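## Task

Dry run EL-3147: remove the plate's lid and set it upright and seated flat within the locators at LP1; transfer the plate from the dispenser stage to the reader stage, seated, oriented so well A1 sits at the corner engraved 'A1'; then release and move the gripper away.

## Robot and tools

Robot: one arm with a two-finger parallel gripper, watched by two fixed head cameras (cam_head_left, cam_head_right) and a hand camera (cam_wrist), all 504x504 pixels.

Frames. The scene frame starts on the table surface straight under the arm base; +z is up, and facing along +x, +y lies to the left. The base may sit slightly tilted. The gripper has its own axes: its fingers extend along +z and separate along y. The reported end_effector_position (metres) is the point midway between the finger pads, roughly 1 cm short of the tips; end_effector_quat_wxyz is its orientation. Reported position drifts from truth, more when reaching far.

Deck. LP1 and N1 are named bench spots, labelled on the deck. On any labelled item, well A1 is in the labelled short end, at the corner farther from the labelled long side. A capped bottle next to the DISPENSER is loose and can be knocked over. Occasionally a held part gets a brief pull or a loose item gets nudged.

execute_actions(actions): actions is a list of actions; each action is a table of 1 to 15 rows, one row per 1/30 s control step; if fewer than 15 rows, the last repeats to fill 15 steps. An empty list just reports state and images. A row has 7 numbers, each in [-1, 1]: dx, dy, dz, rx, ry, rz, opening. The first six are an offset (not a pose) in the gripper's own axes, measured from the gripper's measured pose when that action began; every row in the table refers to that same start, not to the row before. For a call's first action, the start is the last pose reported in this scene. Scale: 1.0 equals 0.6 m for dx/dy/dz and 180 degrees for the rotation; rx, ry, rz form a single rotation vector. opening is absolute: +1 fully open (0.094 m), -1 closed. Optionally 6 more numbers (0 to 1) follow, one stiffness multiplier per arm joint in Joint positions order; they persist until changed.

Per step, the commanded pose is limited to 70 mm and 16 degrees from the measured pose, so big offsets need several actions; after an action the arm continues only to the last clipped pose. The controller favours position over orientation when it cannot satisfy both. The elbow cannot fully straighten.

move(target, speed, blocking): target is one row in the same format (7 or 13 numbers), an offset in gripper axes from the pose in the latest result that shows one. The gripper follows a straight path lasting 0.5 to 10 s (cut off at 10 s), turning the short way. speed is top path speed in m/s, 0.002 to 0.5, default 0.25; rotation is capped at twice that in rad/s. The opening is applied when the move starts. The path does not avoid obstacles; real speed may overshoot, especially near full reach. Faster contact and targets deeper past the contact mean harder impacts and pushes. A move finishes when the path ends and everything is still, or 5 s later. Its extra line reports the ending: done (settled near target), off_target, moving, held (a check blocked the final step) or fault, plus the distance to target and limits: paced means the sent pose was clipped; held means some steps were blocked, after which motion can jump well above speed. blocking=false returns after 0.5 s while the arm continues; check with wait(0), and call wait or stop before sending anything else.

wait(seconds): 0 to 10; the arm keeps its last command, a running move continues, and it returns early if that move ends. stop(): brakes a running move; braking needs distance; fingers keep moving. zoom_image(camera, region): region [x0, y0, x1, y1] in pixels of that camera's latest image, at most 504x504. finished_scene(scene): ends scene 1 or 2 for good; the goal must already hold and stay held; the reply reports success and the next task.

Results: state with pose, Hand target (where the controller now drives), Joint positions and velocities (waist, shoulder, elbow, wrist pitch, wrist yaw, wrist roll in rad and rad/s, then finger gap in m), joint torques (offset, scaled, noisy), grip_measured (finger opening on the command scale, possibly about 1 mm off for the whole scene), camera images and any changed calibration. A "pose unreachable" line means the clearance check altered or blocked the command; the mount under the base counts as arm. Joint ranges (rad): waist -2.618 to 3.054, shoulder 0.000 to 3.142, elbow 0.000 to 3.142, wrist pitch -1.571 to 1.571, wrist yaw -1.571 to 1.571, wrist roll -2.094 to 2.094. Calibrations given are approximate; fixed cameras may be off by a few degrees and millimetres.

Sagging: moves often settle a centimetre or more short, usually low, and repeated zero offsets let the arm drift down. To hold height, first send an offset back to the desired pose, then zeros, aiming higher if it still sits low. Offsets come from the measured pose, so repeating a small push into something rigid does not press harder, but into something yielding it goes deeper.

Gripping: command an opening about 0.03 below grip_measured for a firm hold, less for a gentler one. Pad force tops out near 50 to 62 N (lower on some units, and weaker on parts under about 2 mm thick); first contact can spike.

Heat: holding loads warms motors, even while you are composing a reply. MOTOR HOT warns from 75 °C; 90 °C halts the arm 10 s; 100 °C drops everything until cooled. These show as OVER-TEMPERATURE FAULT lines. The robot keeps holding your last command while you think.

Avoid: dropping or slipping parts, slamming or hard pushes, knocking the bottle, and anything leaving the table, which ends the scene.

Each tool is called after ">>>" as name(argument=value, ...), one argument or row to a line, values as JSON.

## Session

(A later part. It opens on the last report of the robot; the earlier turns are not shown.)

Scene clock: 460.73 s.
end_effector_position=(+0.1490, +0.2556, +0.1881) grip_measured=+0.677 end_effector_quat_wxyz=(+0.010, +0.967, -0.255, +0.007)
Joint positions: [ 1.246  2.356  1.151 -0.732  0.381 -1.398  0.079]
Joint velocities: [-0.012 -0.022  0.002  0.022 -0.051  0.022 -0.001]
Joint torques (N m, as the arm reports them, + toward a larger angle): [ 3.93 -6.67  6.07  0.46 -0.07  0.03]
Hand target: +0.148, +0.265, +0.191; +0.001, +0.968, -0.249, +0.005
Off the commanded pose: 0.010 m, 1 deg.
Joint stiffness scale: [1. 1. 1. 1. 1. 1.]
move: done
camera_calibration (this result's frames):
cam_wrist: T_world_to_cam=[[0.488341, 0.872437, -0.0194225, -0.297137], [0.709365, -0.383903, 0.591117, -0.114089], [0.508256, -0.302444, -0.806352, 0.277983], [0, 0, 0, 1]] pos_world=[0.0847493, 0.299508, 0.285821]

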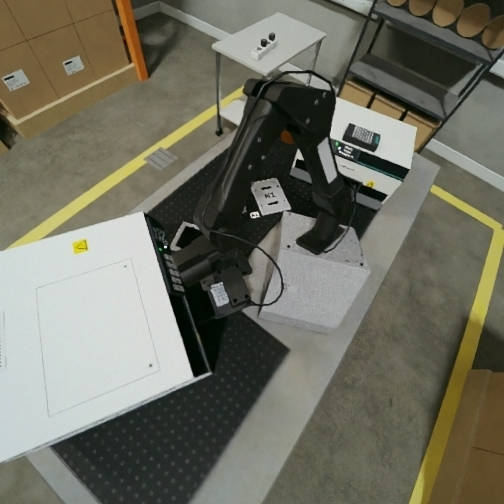

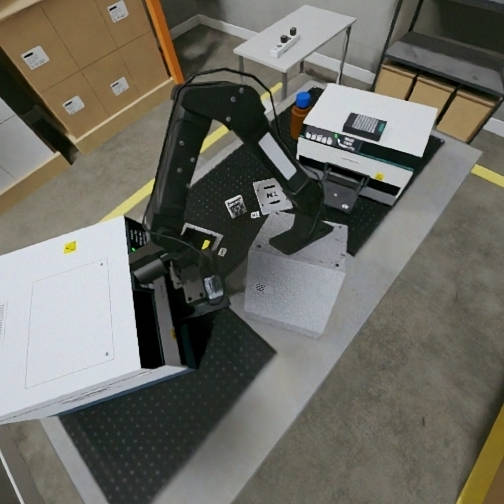

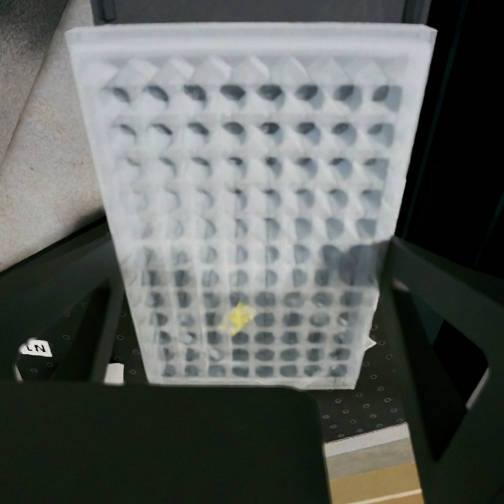

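>>> zoom_image(
  camera="cam_wrist",
  region=[60,0,160,40],
)

>>> zoom_image(
  camera="cam_wrist",
  region=[360,0,460,40],
)

Region (60, 0, 160, 40) of cam_wrist's 504x504 image, scaled by 5.040, with more detail than that image has; it fills the top 202 rows of this view, and the rest is white.

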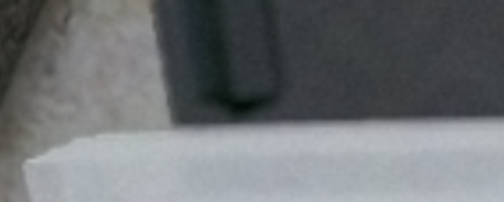

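Region (360, 0, 460, 40) of cam_wrist's 504x504 image, scaled by 5.040, with more detail than that image has; it fills the top 202 rows of this view, and the rest is white.

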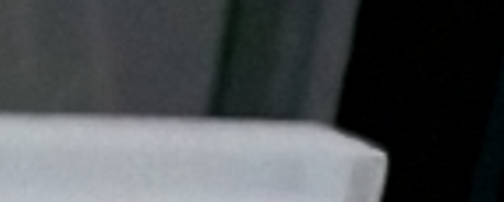

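>>> execute_actions(
  actions=[
    [[-0.0098,-0.013,-0.0046,0.0053,-0.0027,-0.0039,0.645],[-0.011,-0.0132,-0.0037,0.0054,-0.0027,-0.0039,0.645],[-0.0127,-0.0135,-0.0025,0.0055,-0.0027,-0.0039,0.645],[-0.0148,-0.0139,-0.001,0.0057,-0.0027,-0.0039,0.645],[-0.0172,-0.0143,0.0007,0.0059,-0.0027,-0.0039,0.645],[-0.0198,-0.0147,0.0025,0.0061,-0.0027,-0.0039,0.645],[-0.0224,-0.0151,0.0044,0.0063,-0.0027,-0.0039,0.645],[-0.025,-0.0155,0.0062,0.0065,-0.0027,-0.0039,0.645],[-0.0274,-0.0159,0.0079,0.0067,-0.0027,-0.0039,0.645],[-0.0295,-0.0163,0.0094,0.0069,-0.0027,-0.0039,0.645],[-0.0312,-0.0166,0.0106,0.007,-0.0027,-0.0039,0.645],[-0.0324,-0.0168,0.0115,0.0071,-0.0027,-0.0039,0.645],[-0.0332,-0.0168,0.012,0.0072,-0.0027,-0.0039,0.645]],
  ],
)

>>> wait(
  seconds=0.4,
)

Scene clock: 500.57 s.
end_effector_position=(+0.1391, +0.2607, +0.1775) grip_measured=+0.677 end_effector_quat_wxyz=(+0.013, +0.969, -0.248, +0.007)
Joint positions: [ 1.267  2.399  1.151 -0.704  0.374 -1.39   0.079]
Joint velocities: [ 0.022  0.032  0.002  0.007 -0.11   0.007 -0.002]
Joint torques (N m, as the arm reports them, + toward a larger angle): [ 4.44 -6.82  5.86  0.51 -0.09  0.14]
Hand target: +0.137, +0.274, +0.180; -0.003, +0.969, -0.249, +0.006
Off the commanded pose: 0.014 m, 2 deg.
Joint stiffness scale: [1. 1. 1. 1. 1. 1.]
camera_calibration (this result's frames):
cam_wrist: T_world_to_cam=[[0.475527, 0.879299, -0.026594, -0.29562], [0.716077, -0.369342, 0.592301, -0.103824], [0.510987, -0.300698, -0.805278, 0.274989], [0, 0, 0, 1]] pos_world=[0.0744053, 0.304281, 0.275075]

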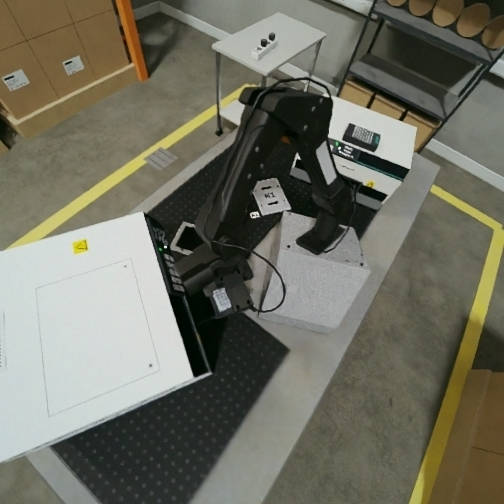

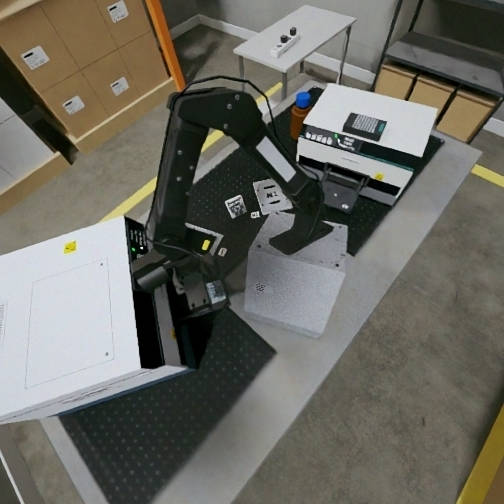

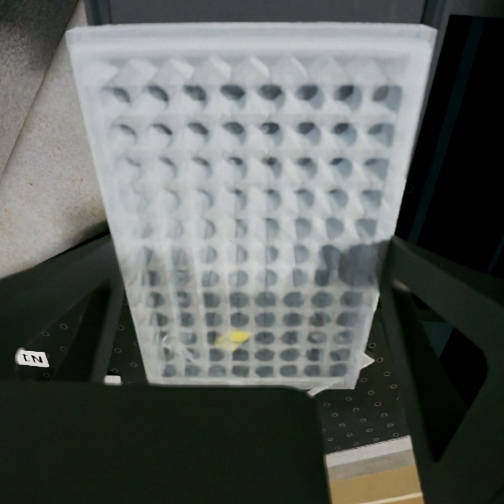

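Scene clock: 500.97 s.
end_effector_position=(+0.1391, +0.2623, +0.1774) grip_measured=+0.677 end_effector_quat_wxyz=(+0.010, +0.968, -0.250, +0.007)
Joint positions: [ 1.268  2.4    1.151 -0.697  0.373 -1.386  0.079]
Joint velocities: [ 0.002 -0.002  0.007 -0.037  0.037  0.022  0.   ]
Joint torques (N m, as the arm reports them, + toward a larger angle): [ 4.55 -6.83  5.92  0.53 -0.06  0.09]
Hand target: +0.137, +0.274, +0.180; -0.002, +0.969, -0.249, +0.006
Off the commanded pose: 0.012 m, 1 deg.
Joint stiffness scale: [1. 1. 1. 1. 1. 1.]
wait: 0.40 s; at rest by 0.17 s
camera_calibration (this result's frames):
cam_wrist: T_world_to_cam=[[0.479926, 0.877066, -0.0206519, -0.298157], [0.713421, -0.376464, 0.591021, -0.100635], [0.51059, -0.29838, -0.806391, 0.275044], [0, 0, 0, 1]] pos_world=[0.0744534, 0.305686, 0.275113]

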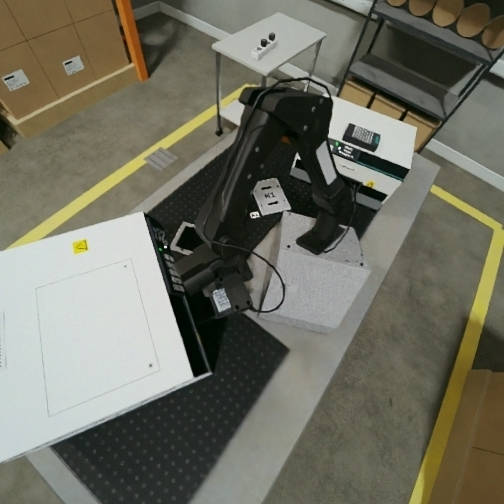

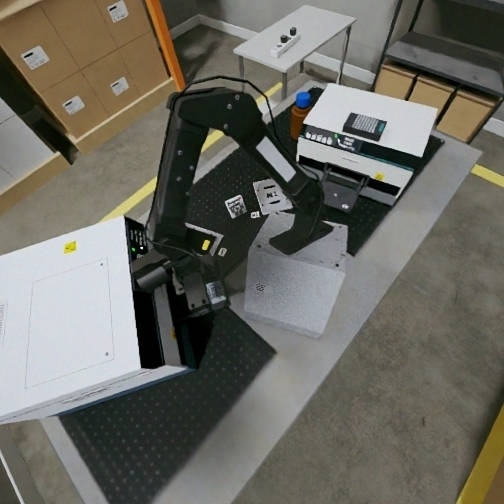

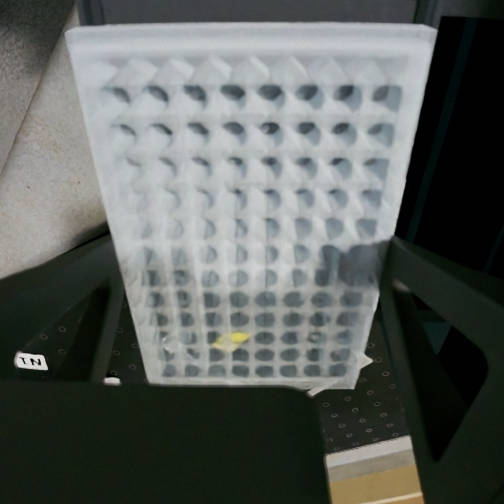

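>>> zoom_image(
  camera="cam_wrist",
  region=[50,0,170,50],
)

>>> zoom_image(
  camera="cam_wrist",
  region=[370,0,490,50],
)

Region (50, 0, 170, 50) of cam_wrist's 504x504 image, scaled by 4.200, with more detail than that image has; it fills the top 210 rows of this view, and the rest is white.

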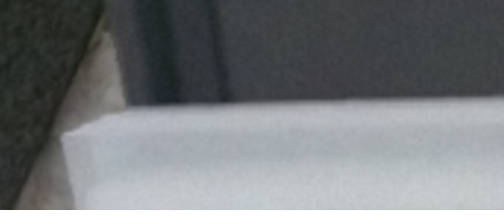

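Region (370, 0, 490, 50) of cam_wrist's 504x504 image, scaled by 4.200, with more detail than that image has; it fills the top 210 rows of this view, and the rest is white.

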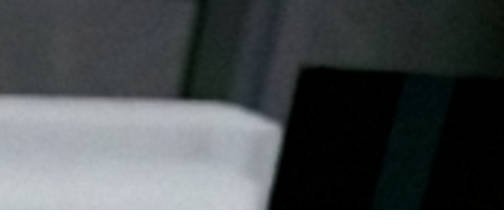

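>>> zoom_image(
  camera="cam_wrist",
  region=[330,0,504,30],
)

>>> zoom_image(
  camera="cam_wrist",
  region=[100,240,420,400],
)

Region (330, 0, 504, 30) of cam_wrist's 504x504 image, scaled by 2.897, with more detail than that image has; it fills the top 87 rows of this view, and the rest is white.

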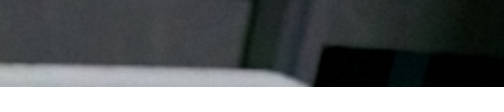

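Region (100, 240, 420, 400) of cam_wrist's 504x504 image, scaled by 1.575, with more detail than that image has.

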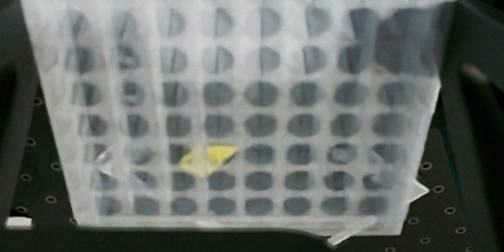

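>>> execute_actions(
  actions=[
    [[-0.0132,-0.0153,-0.005,0.0077,-0.0027,-0.0008,0.645],[-0.0136,-0.0156,-0.0043,0.0078,-0.0027,-0.0008,0.645],[-0.0141,-0.0159,-0.0035,0.0079,-0.0027,-0.0008,0.645],[-0.0147,-0.0163,-0.0026,0.0081,-0.0027,-0.0008,0.645],[-0.0153,-0.0167,-0.0016,0.0082,-0.0027,-0.0008,0.645],[-0.0159,-0.0171,-0.0006,0.0084,-0.0027,-0.0008,0.645],[-0.0165,-0.0175,0.0004,0.0085,-0.0027,-0.0008,0.645],[-0.017,-0.0179,0.0013,0.0087,-0.0027,-0.0008,0.645],[-0.0175,-0.0182,0.0021,0.0088,-0.0027,-0.0008,0.645],[-0.0179,-0.0185,0.0028,0.0089,-0.0027,-0.0008,0.645]],
  ],
)

>>> wait(
  seconds=0.4,
)

Scene clock: 549.30 s.
end_effector_position=(+0.1379, +0.2646, +0.1723) grip_measured=+0.677 end_effector_quat_wxyz=(+0.009, +0.968, -0.251, +0.007)
Joint positions: [ 1.268  2.417  1.151 -0.678  0.373 -1.385  0.079]
Joint velocities: [ 0.007  0.007  0.007  0.022 -0.022  0.037 -0.001]
Joint torques (N m, as the arm reports them, + toward a larger angle): [ 4.56 -6.74  5.8   0.57 -0.07  0.08]
Hand target: +0.135, +0.277, +0.175; -0.005, +0.969, -0.249, +0.006
Off the commanded pose: 0.013 m, 2 deg.
Joint stiffness scale: [1. 1. 1. 1. 1. 1.]
camera_calibration (this result's frames):
cam_wrist: T_world_to_cam=[[0.481192, 0.876412, -0.0188784, -0.299988], [0.71253, -0.378487, 0.590803, -0.0952157], [0.510641, -0.297741, -0.806595, 0.272128], [0, 0, 0, 1]] pos_world=[0.0732363, 0.307899, 0.270088]

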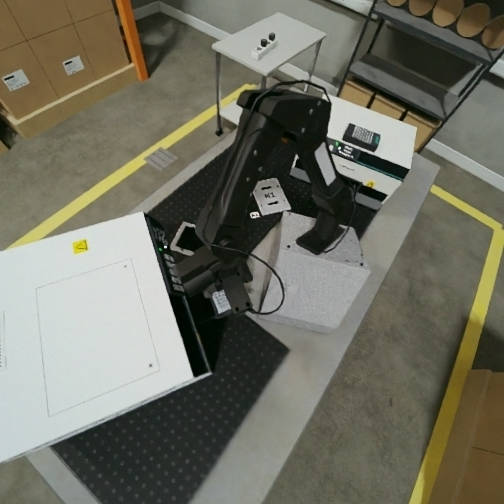

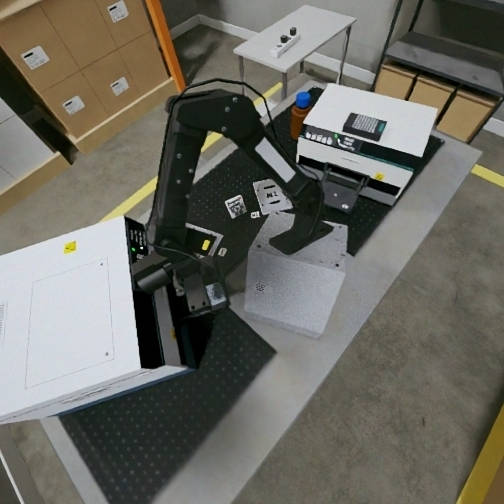

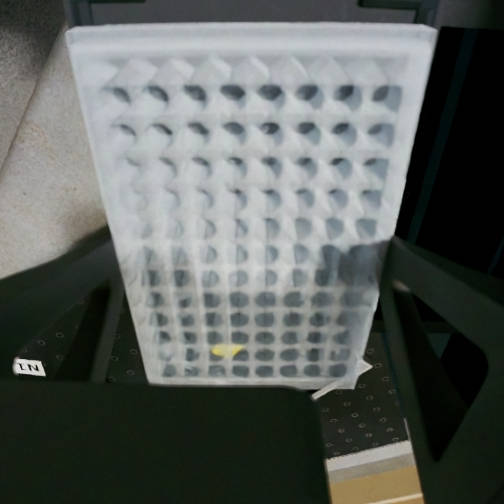

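Scene clock: 549.70 s.
end_effector_position=(+0.1381, +0.2652, +0.1723) grip_measured=+0.677 end_effector_quat_wxyz=(+0.008, +0.968, -0.251, +0.007)
Joint positions: [ 1.268  2.417  1.151 -0.675  0.373 -1.385  0.079]
Joint velocities: [-0.012  0.002 -0.007 -0.051 -0.051 -0.037 -0.001]
Joint torques (N m, as the arm reports them, + toward a larger angle): [ 4.65 -6.8   5.78  0.57 -0.08  0.12]
Hand target: +0.135, +0.277, +0.175; -0.005, +0.969, -0.249, +0.006
Off the commanded pose: 0.013 m, 1 deg.
Joint stiffness scale: [1. 1. 1. 1. 1. 1.]
wait: 0.40 s; at rest by 0.17 s
camera_calibration (this result's frames):
cam_wrist: T_world_to_cam=[[0.482026, 0.876003, -0.0164157, -0.30104], [0.711699, -0.380552, 0.590478, -0.0944067], [0.511014, -0.296309, -0.806887, 0.271815], [0, 0, 0, 1]] pos_world=[0.0733975, 0.308327, 0.270127]

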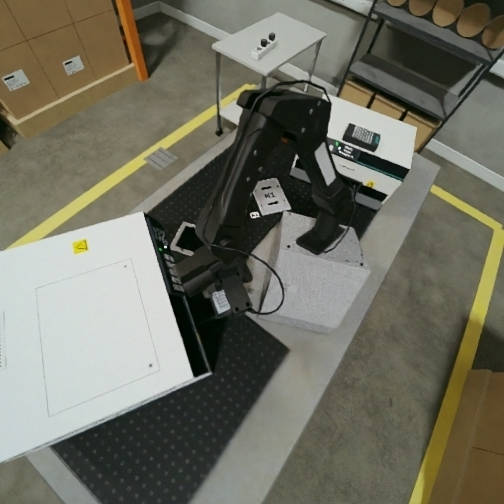

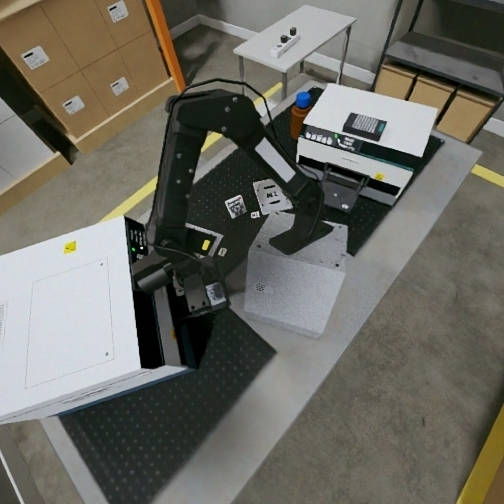

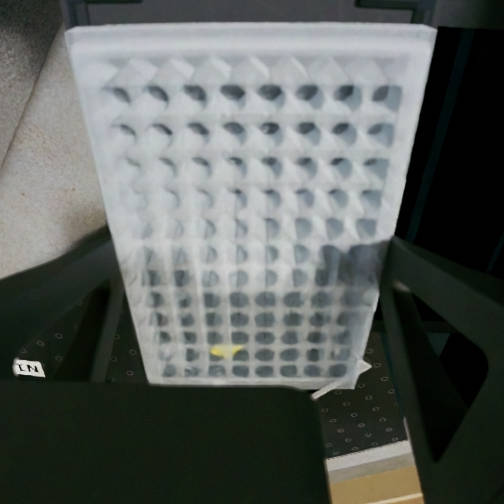

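>>> zoom_image(
  camera="cam_wrist",
  region=[40,0,180,50],
)

>>> zoom_image(
  camera="cam_wrist",
  region=[330,0,470,50],
)

Region (40, 0, 180, 50) of cam_wrist's 504x504 image, scaled by 3.600, with more detail than that image has; it fills the top 180 rows of this view, and the rest is white.

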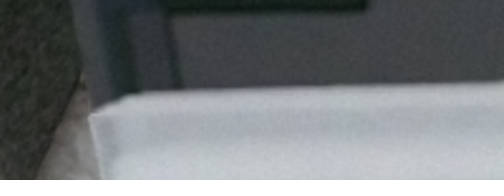

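Region (330, 0, 470, 50) of cam_wrist's 504x504 image, scaled by 3.600, with more detail than that image has; it fills the top 180 rows of this view, and the rest is white.

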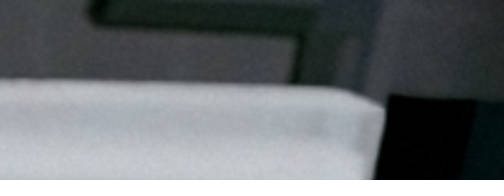

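>>> execute_actions(
  actions=[
    [[-0.0129,-0.0111,-0.004,0.0059,-0.0017,-0.0006,0.645],[-0.0116,-0.0071,-0.0022,0.0042,-0.0009,0.0002,0.645],[-0.0104,-0.0031,-0.0005,0.0026,-0.0002,0.0011,0.645],[-0.0091,0.0009,0.0012,0.0009,0.0005,0.002,0.645],[-0.0079,0.005,0.003,-0.0008,0.0013,0.0028,0.645],[-0.0066,0.009,0.0047,-0.0024,0.002,0.0037,0.645],[-0.0068,0.0097,0.0057,-0.0022,0.002,0.0038,0.645],[-0.007,0.0105,0.0067,-0.0021,0.0019,0.0038,0.645],[-0.0073,0.0112,0.0078,-0.0019,0.0019,0.0039,0.645],[-0.0075,0.012,0.0088,-0.0018,0.0019,0.004,0.645],[-0.0077,0.0127,0.0098,-0.0016,0.0018,0.004,0.645],[-0.0079,0.0135,0.0108,-0.0015,0.0018,0.0041,0.645],[-0.0082,0.0142,0.0119,-0.0013,0.0018,0.0042,0.645],[-0.0084,0.015,0.0129,-0.0012,0.0017,0.0042,0.645],[-0.0086,0.0157,0.0139,-0.001,0.0017,0.0043,0.645]],
  ],
)

>>> wait(
  seconds=0.5,
)

Scene clock: 658.10 s.
end_effector_position=(+0.1349, +0.2610, +0.1679) grip_measured=+0.677 end_effector_quat_wxyz=(+0.010, +0.965, -0.261, +0.007)
Joint positions: [ 1.268  2.417  1.126 -0.656  0.373 -1.364  0.079]
Joint velocities: [-0.007  0.007 -0.11   0.022 -0.066 -0.037  0.   ]
Joint torques (N m, as the arm reports them, + toward a larger angle): [ 4.07 -7.18  3.31  0.54  0.02  0.08]
Hand target: +0.129, +0.259, +0.164; +0.010, +0.966, -0.258, +0.009
Off the commanded pose: 0.007 m, 0 deg.
Joint stiffness scale: [1. 1. 1. 1. 1. 1.]
camera_calibration (this result's frames):
cam_wrist: T_world_to_cam=[[0.499099, 0.8663, -0.0205877, -0.294912], [0.704738, -0.391965, 0.591361, -0.0873452], [0.504226, -0.309656, -0.806144, 0.272875], [0, 0, 0, 1]] pos_world=[0.0711554, 0.305743, 0.265557]

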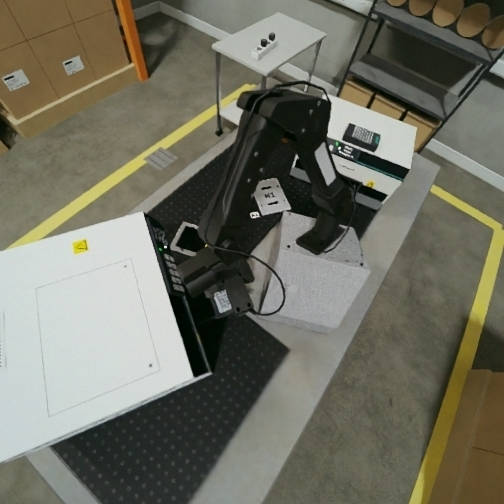

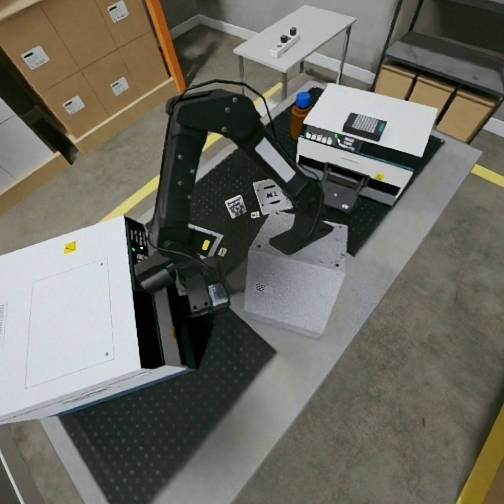

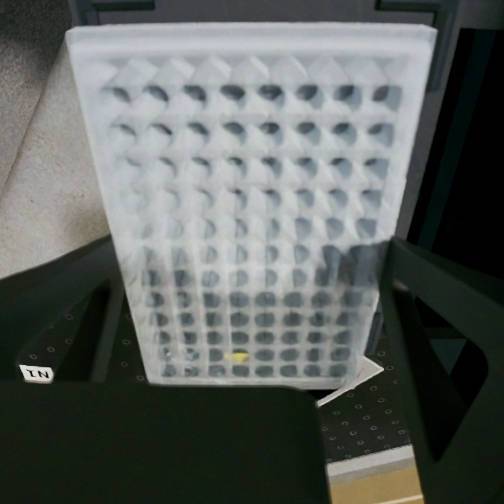

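Scene clock: 658.60 s.
end_effector_position=(+0.1344, +0.2612, +0.1665) grip_measured=+0.677 end_effector_quat_wxyz=(+0.008, +0.965, -0.262, +0.007)
Joint positions: [ 1.268  2.417  1.119 -0.643  0.373 -1.362  0.079]
Joint velocities: [ 0.007 -0.012 -0.007 -0.007  0.007  0.037  0.001]
Joint torques (N m, as the arm reports them, + toward a larger angle): [ 4.02 -7.08  3.19  0.53  0.04  0.09]
Hand target: +0.129, +0.259, +0.164; +0.010, +0.966, -0.258, +0.009
Off the commanded pose: 0.006 m, 1 deg.
Joint stiffness scale: [1. 1. 1. 1. 1. 1.]
wait: 0.50 s; at rest by 0.20 s
camera_calibration (this result's frames):
cam_wrist: T_world_to_cam=[[0.502068, 0.864686, -0.0156541, -0.295726], [0.702427, -0.397162, 0.590643, -0.0843613], [0.504504, -0.307539, -0.806781, 0.271614], [0, 0, 0, 1]] pos_world=[0.0707019, 0.305737, 0.264331]

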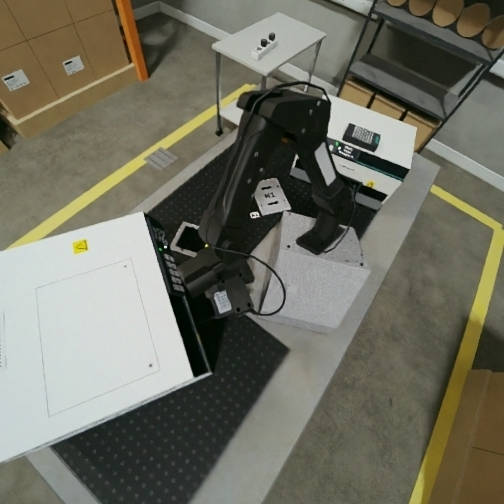

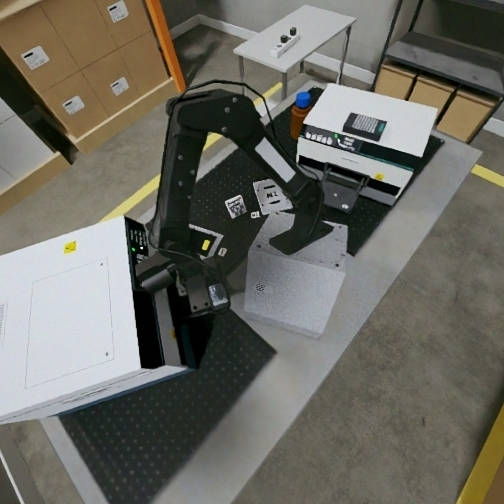

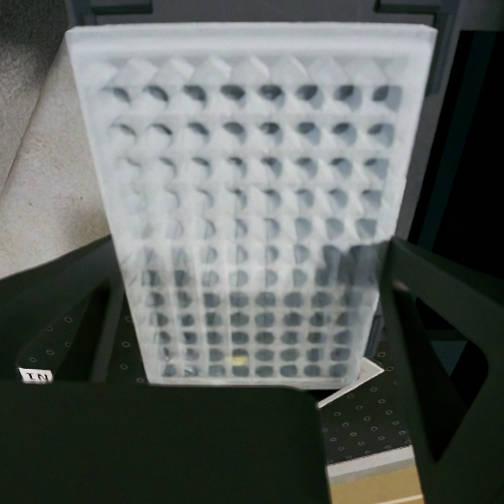

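The model worked well. Checking alignment.

>>> zoom_image(
  camera="cam_wrist",
  region=[40,0,180,50],
)

>>> zoom_image(
  camera="cam_wrist",
  region=[340,0,480,50],
)

Region (40, 0, 180, 50) of cam_wrist's 504x504 image, scaled by 3.600, with more detail than that image has; it fills the top 180 rows of this view, and the rest is white.

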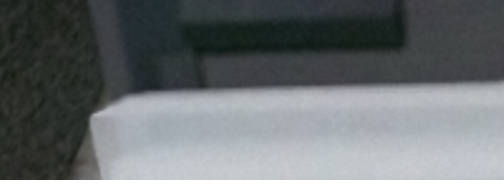

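Region (340, 0, 480, 50) of cam_wrist's 504x504 image, scaled by 3.600, with more detail than that image has; it fills the top 180 rows of this view, and the rest is white.

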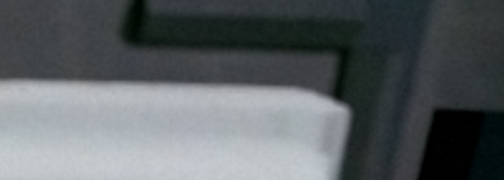

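>>> execute_actions(
  actions=[
    [[-0.0064,0.0058,0.004,-0.0005,0.0018,-0.0031,0.645],[-0.0063,0.0048,0.0038,0.0002,0.0019,-0.0032,0.645],[-0.0063,0.0037,0.0036,0.001,0.002,-0.0033,0.645],[-0.0062,0.0026,0.0035,0.0017,0.0021,-0.0035,0.645],[-0.0061,0.0016,0.0033,0.0024,0.0022,-0.0036,0.645],[-0.006,0.0005,0.0031,0.0031,0.0023,-0.0037,0.645],[-0.006,-0.0006,0.0029,0.0039,0.0024,-0.0038,0.645],[-0.0059,-0.0016,0.0027,0.0046,0.0025,-0.0039,0.645]],
  ],
)

>>> wait(
  seconds=0.3,
)

>>> zoom_image(
  camera="cam_wrist",
  region=[40,0,180,50],
)

>>> zoom_image(
  camera="cam_wrist",
  region=[340,0,480,50],
)

Scene clock: 685.37 s.
end_effector_position=(+0.1363, +0.2639, +0.1665) grip_measured=+0.677 end_effector_quat_wxyz=(+0.002, +0.964, -0.265, +0.010)
Joint positions: [ 1.268  2.417  1.119 -0.63   0.378 -1.362  0.079]
Joint velocities: [-0.012  0.002 -0.007 -0.007 -0.022  0.051 -0.   ]
Joint torques (N m, as the arm reports them, + toward a larger angle): [ 4.07 -7.19  3.61  0.59  0.09 -0.03]
Hand target: +0.132, +0.264, +0.165; +0.002, +0.966, -0.256, +0.013
Off the commanded pose: 0.005 m, 1 deg.
Joint stiffness scale: [1. 1. 1. 1. 1. 1.]
camera_calibration (this result's frames):
cam_wrist: T_world_to_cam=[[0.506151, 0.862442, -0.0023974, -0.301164], [0.6954, -0.40647, 0.592623, -0.0814895], [0.510128, -0.301624, -0.805477, 0.268962], [0, 0, 0, 1]] pos_world=[0.071897, 0.307738, 0.264213]

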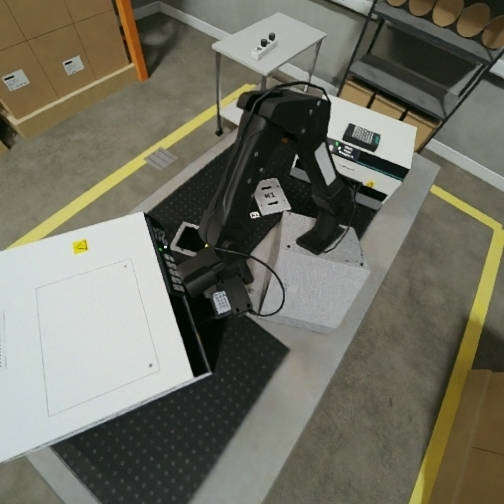

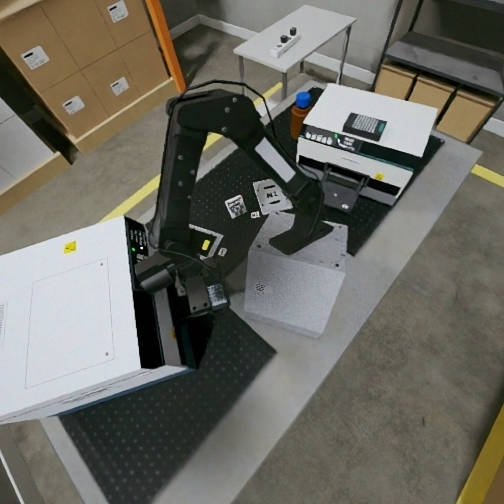

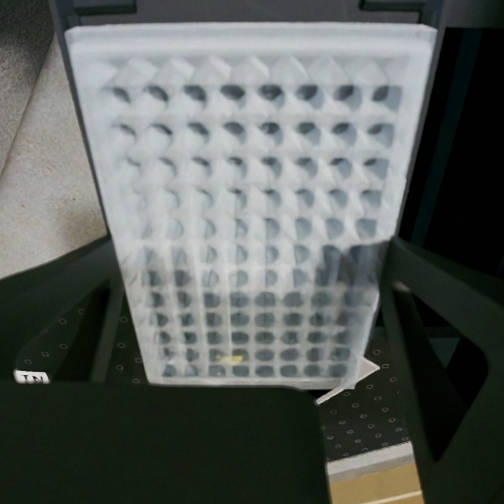

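Scene clock: 685.67 s.
end_effector_position=(+0.1364, +0.2642, +0.1665) grip_measured=+0.677 end_effector_quat_wxyz=(+0.001, +0.964, -0.265, +0.010)
Joint positions: [ 1.268  2.417  1.119 -0.629  0.379 -1.362  0.079]
Joint velocities: [-0.007  0.012 -0.007  0.007  0.022 -0.037 -0.   ]
Joint torques (N m, as the arm reports them, + toward a larger angle): [ 4.06 -7.08  3.59  0.57  0.06 -0.03]
Hand target: +0.132, +0.264, +0.165; +0.002, +0.966, -0.256, +0.013
Off the commanded pose: 0.005 m, 1 deg.
Joint stiffness scale: [1. 1. 1. 1. 1. 1.]
wait: 0.30 s; at rest by 0.17 s
camera_calibration (this result's frames):
cam_wrist: T_world_to_cam=[[0.506497, 0.862241, -0.0012704, -0.301624], [0.694818, -0.407277, 0.592751, -0.0812288], [0.510576, -0.301109, -0.805385, 0.268744], [0, 0, 0, 1]] pos_world=[0.0719967, 0.307911, 0.264207]

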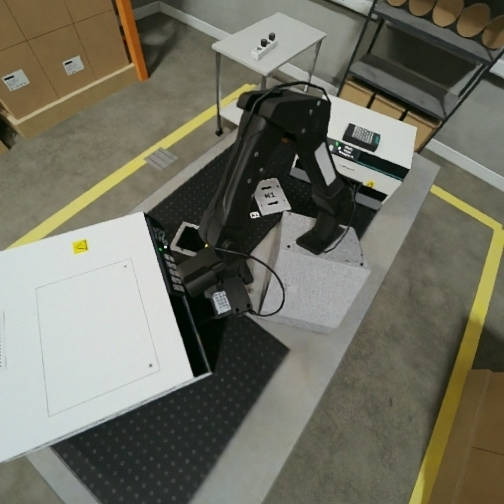

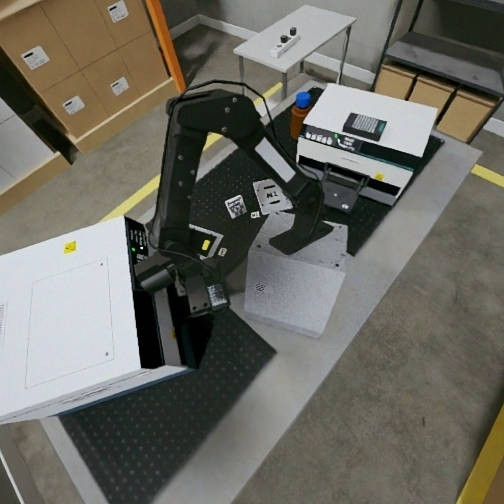

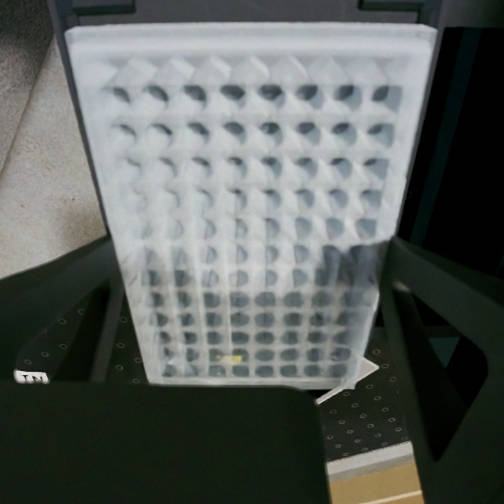

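Region (40, 0, 180, 50) of cam_wrist's 504x504 image, scaled by 3.600, with more detail than that image has; it fills the top 180 rows of this view, and the rest is white.

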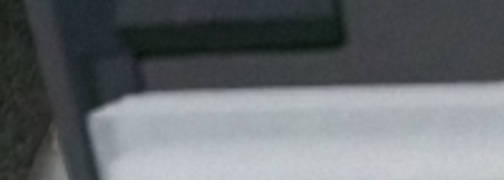

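Region (340, 0, 480, 50) of cam_wrist's 504x504 image, scaled by 3.600, with more detail than that image has; it fills the top 180 rows of this view, and the rest is white.

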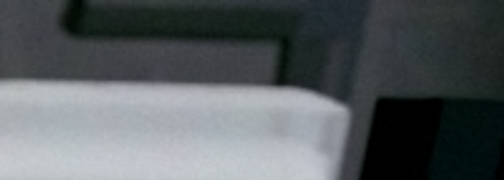

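>>> execute_actions(
  actions=[
    [[-0.007,0.0052,0.0039,-0.0008,0.0013,-0.0063,0.645],[-0.0077,0.0059,0.005,-0.0015,0.0009,-0.007,0.645],[-0.0085,0.0067,0.0062,-0.0023,0.0005,-0.0078,0.645],[-0.0089,0.0068,0.0072,-0.0025,0.0005,-0.0079,0.645],[-0.0092,0.0069,0.0081,-0.0027,0.0006,-0.008,0.645],[-0.0096,0.007,0.0091,-0.003,0.0006,-0.008,0.645],[-0.0099,0.0071,0.0101,-0.0032,0.0007,-0.0081,0.645],[-0.0103,0.0072,0.011,-0.0034,0.0007,-0.0082,0.645],[-0.0106,0.0073,0.012,-0.0036,0.0008,-0.0083,0.645],[-0.011,0.0073,0.013,-0.0038,0.0008,-0.0083,0.645],[-0.0113,0.0074,0.0139,-0.004,0.0008,-0.0084,0.645],[-0.0117,0.0075,0.0149,-0.0043,0.0009,-0.0085,0.645],[-0.012,0.0076,0.0159,-0.0045,0.0009,-0.0086,0.645],[-0.0124,0.0077,0.0168,-0.0047,0.001,-0.0086,0.645],[-0.0127,0.0078,0.0178,-0.0049,0.001,-0.0087,0.645]],
  ],
)

>>> wait(
  seconds=0.4,
)

>>> zoom_image(
  camera="cam_wrist",
  region=[30,0,170,60],
)

>>> zoom_image(
  camera="cam_wrist",
  region=[340,0,480,60],
)

Scene clock: 712.13 s.
end_effector_position=(+0.1342, +0.2642, +0.1608) grip_measured=+0.677 end_effector_quat_wxyz=(+0.005, +0.965, -0.262, +0.010)
Joint positions: [ 1.268  2.436  1.119 -0.618  0.379 -1.366  0.079]
Joint velocities: [-0.002  0.056  0.007  0.066 -0.022 -0.051 -0.   ]
Joint torques (N m, as the arm reports them, + toward a larger angle): [ 3.99 -6.3   3.47  0.45 -0.03 -0.01]
Hand target: +0.128, +0.264, +0.156; +0.009, +0.968, -0.252, +0.010
Off the commanded pose: 0.008 m, 1 deg.
Joint stiffness scale: [1. 1. 1. 1. 1. 1.]
camera_calibration (this result's frames):
cam_wrist: T_world_to_cam=[[0.50098, 0.865412, -0.00897193, -0.2994], [0.698697, -0.398309, 0.594283, -0.079401], [0.510726, -0.303993, -0.804206, 0.265777], [0, 0, 0, 1]] pos_world=[0.0697317, 0.308273, 0.25824]

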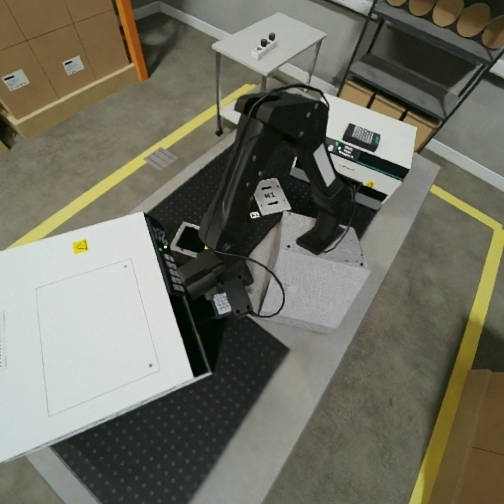

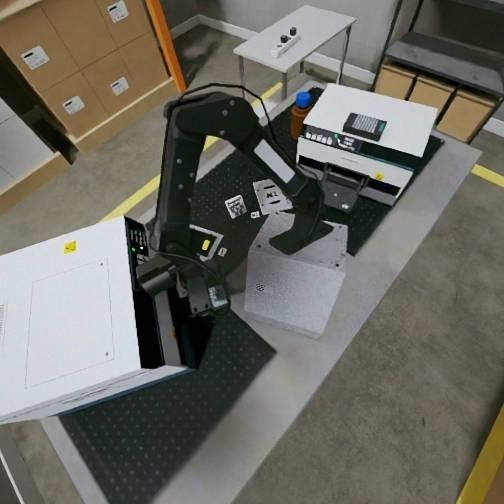

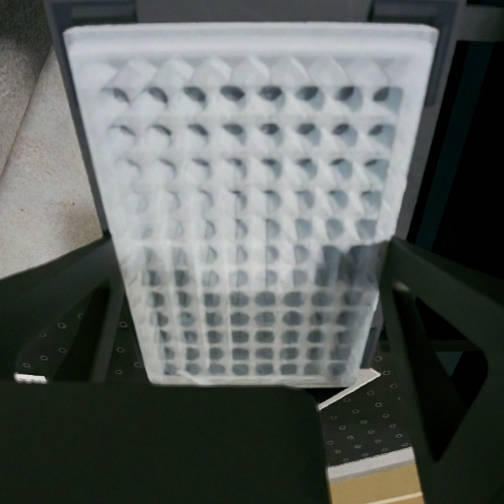

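Scene clock: 712.53 s.
end_effector_position=(+0.1342, +0.2648, +0.1603) grip_measured=+0.677 end_effector_quat_wxyz=(+0.004, +0.965, -0.262, +0.010)
Joint positions: [ 1.268  2.438  1.119 -0.614  0.379 -1.366  0.079]
Joint velocities: [ 0.002 -0.012 -0.002 -0.066  0.007 -0.007 -0.001]
Joint torques (N m, as the arm reports them, + toward a larger angle): [ 4.   -6.44  3.48  0.56 -0.04  0.  ]
Hand target: +0.128, +0.264, +0.156; +0.009, +0.968, -0.252, +0.010
Off the commanded pose: 0.008 m, 1 deg.
Joint stiffness scale: [1. 1. 1. 1. 1. 1.]
wait: 0.40 s; at rest by 0.17 s
camera_calibration (this result's frames):
cam_wrist: T_world_to_cam=[[0.501349, 0.865218, -0.0068781, -0.300329], [0.698122, -0.399804, 0.593954, -0.0783696], [0.51115, -0.30258, -0.804469, 0.265197], [0, 0, 0, 1]] pos_world=[0.0697258, 0.308761, 0.257825]

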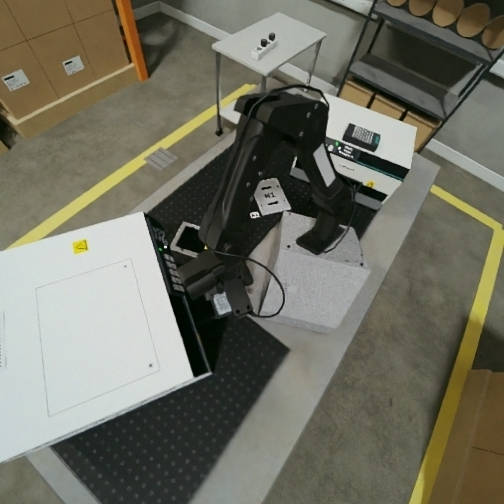

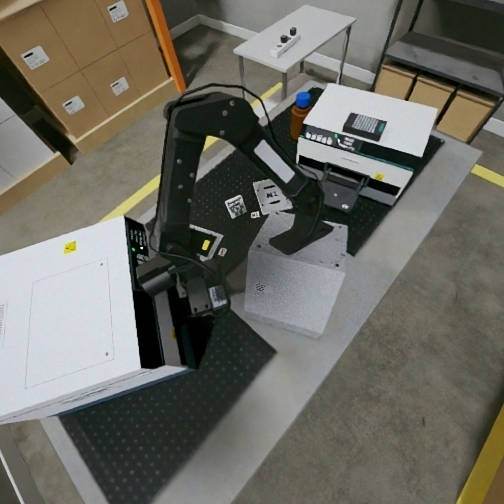

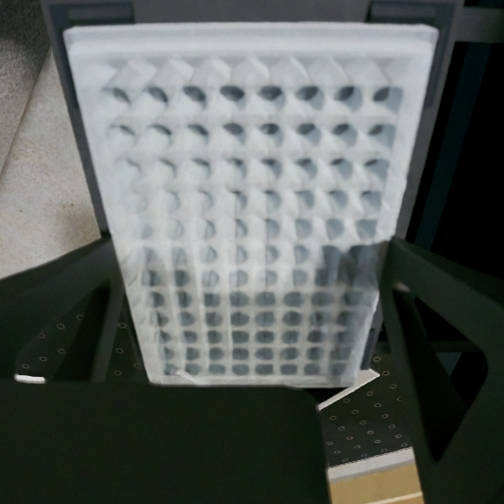

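Region (30, 0, 170, 60) of cam_wrist's 504x504 image, scaled by 3.600, with more detail than that image has; it fills the top 216 rows of this view, and the rest is white.

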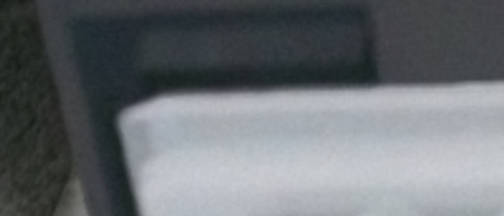

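Region (340, 0, 480, 60) of cam_wrist's 504x504 image, scaled by 3.600, with more detail than that image has; it fills the top 216 rows of this view, and the rest is white.

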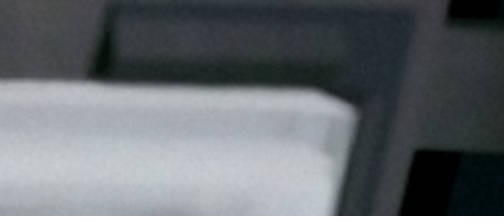

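>>> execute_actions(
  actions=[
    [[-0.0075,0.0057,0.0062,-0.0026,0.0004,-0.0057,0.645],[-0.006,0.0045,0.005,-0.0021,0.0003,-0.0045,0.645],[-0.0045,0.0034,0.0037,-0.0015,0.0002,-0.0034,0.65],[-0.003,0.0023,0.0025,-0.001,0.0002,-0.0023,0.66],[-0.0015,0.0011,0.0012,-0.0005,0.0001,-0.0011,0.67],[0,0,0,0,0,0,0.68],[0,0,0,0,0,0,0.695],[0,0,0,0,0,0,0.72],[0,0,0,0,0,0,0.76],[0,0,0,0,0,0,0.81],[0,0,0,0,0,0,0.87],[0,0,0,0,0,0,0.93],[0,0,0,0,0,0,1]],
  ],
)

>>> move(
  target=[0,0,-0.09,0,0,0,1],
  speed=0.12,
)

Scene clock: 720.40 s.
end_effector_position=(+0.1342, +0.2648, +0.1603) grip_measured=+1.000 end_effector_quat_wxyz=(+0.004, +0.965, -0.262, +0.010)
Joint positions: [ 1.268  2.438  1.119 -0.614  0.379 -1.366  0.094]
Joint velocities: [ 0.002 -0.002 -0.007 -0.037 -0.022 -0.022  0.   ]
Joint torques (N m, as the arm reports them, + toward a larger angle): [ 3.13 -7.52  4.07  0.45  0.    0.06]
Hand target: +0.134, +0.265, +0.160; +0.004, +0.965, -0.262, +0.010
Off the commanded pose: 0.000 m, 0 deg.
Joint stiffness scale: [1. 1. 1. 1. 1. 1.]
camera_calibration (this result's frames):
cam_wrist: T_world_to_cam=[[0.501349, 0.865218, -0.0068781, -0.300329], [0.698122, -0.399804, 0.593954, -0.0783696], [0.51115, -0.30258, -0.804469, 0.265197], [0, 0, 0, 1]] pos_world=[0.0697258, 0.308761, 0.257825]

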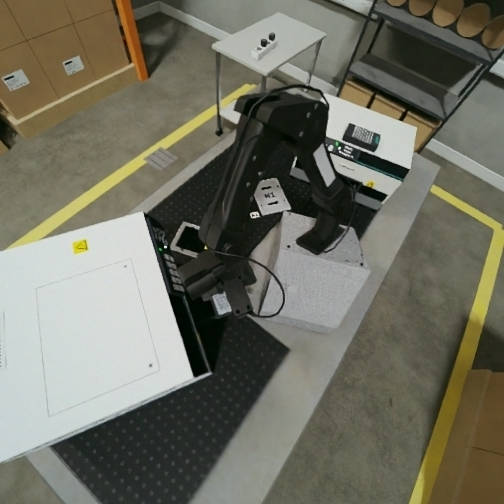

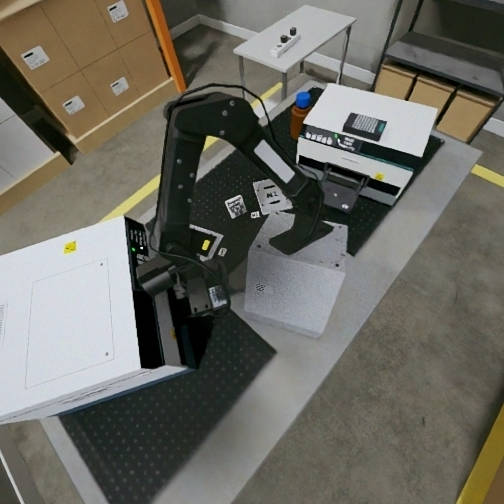

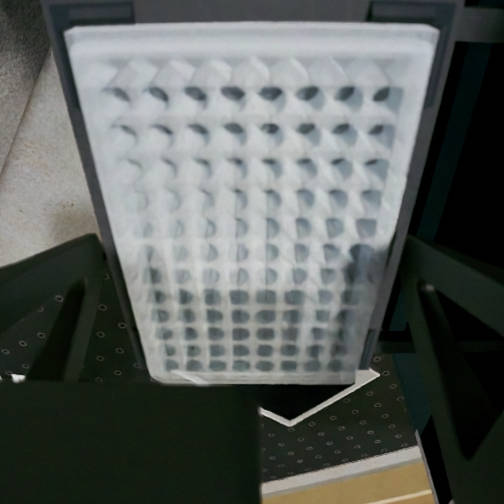

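Scene clock: 721.47 s.
end_effector_position=(+0.1333, +0.2585, +0.2032) grip_measured=+1.000 end_effector_quat_wxyz=(+0.017, +0.965, -0.262, +0.013)
Joint positions: [ 1.313  2.349  1.178 -0.805  0.367 -1.31   0.094]
Joint velocities: [-0.007  0.002  0.002 -0.037 -0.007 -0.007  0.   ]
Joint torques (N m, as the arm reports them, + toward a larger angle): [ 4.29 -8.59  5.96  0.16 -0.05  0.1 ]
Hand target: +0.133, +0.266, +0.214; +0.004, +0.965, -0.262, +0.010
Off the commanded pose: 0.013 m, 1 deg.
Joint stiffness scale: [1. 1. 1. 1. 1. 1.]
move: off_target
camera_calibration (this result's frames):
cam_wrist: T_world_to_cam=[[0.502281, 0.864178, -0.0301703, -0.289211], [0.699125, -0.385321, 0.602289, -0.111343], [0.508859, -0.323611, -0.797708, 0.302651], [0, 0, 0, 1]] pos_world=[0.0691012, 0.304968, 0.299762]

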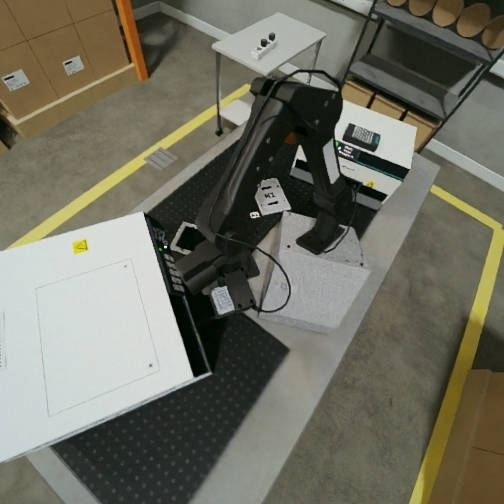

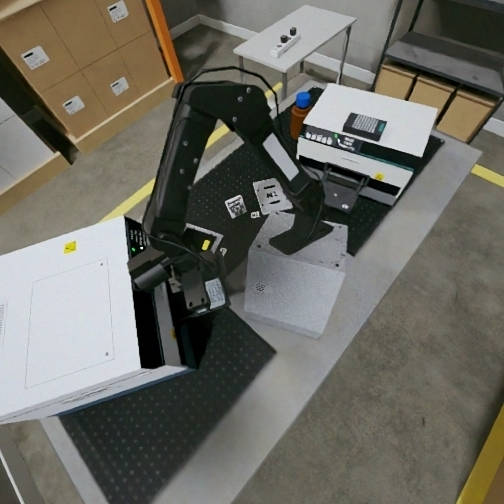

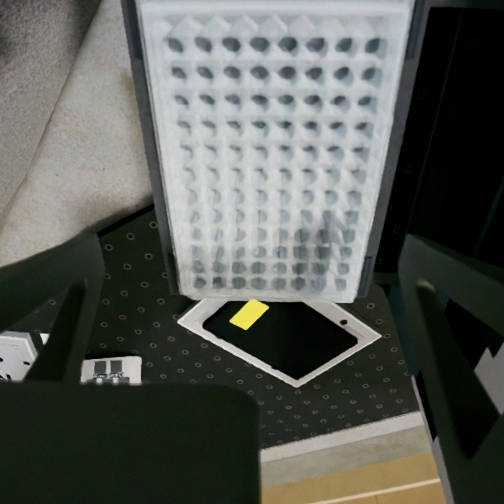

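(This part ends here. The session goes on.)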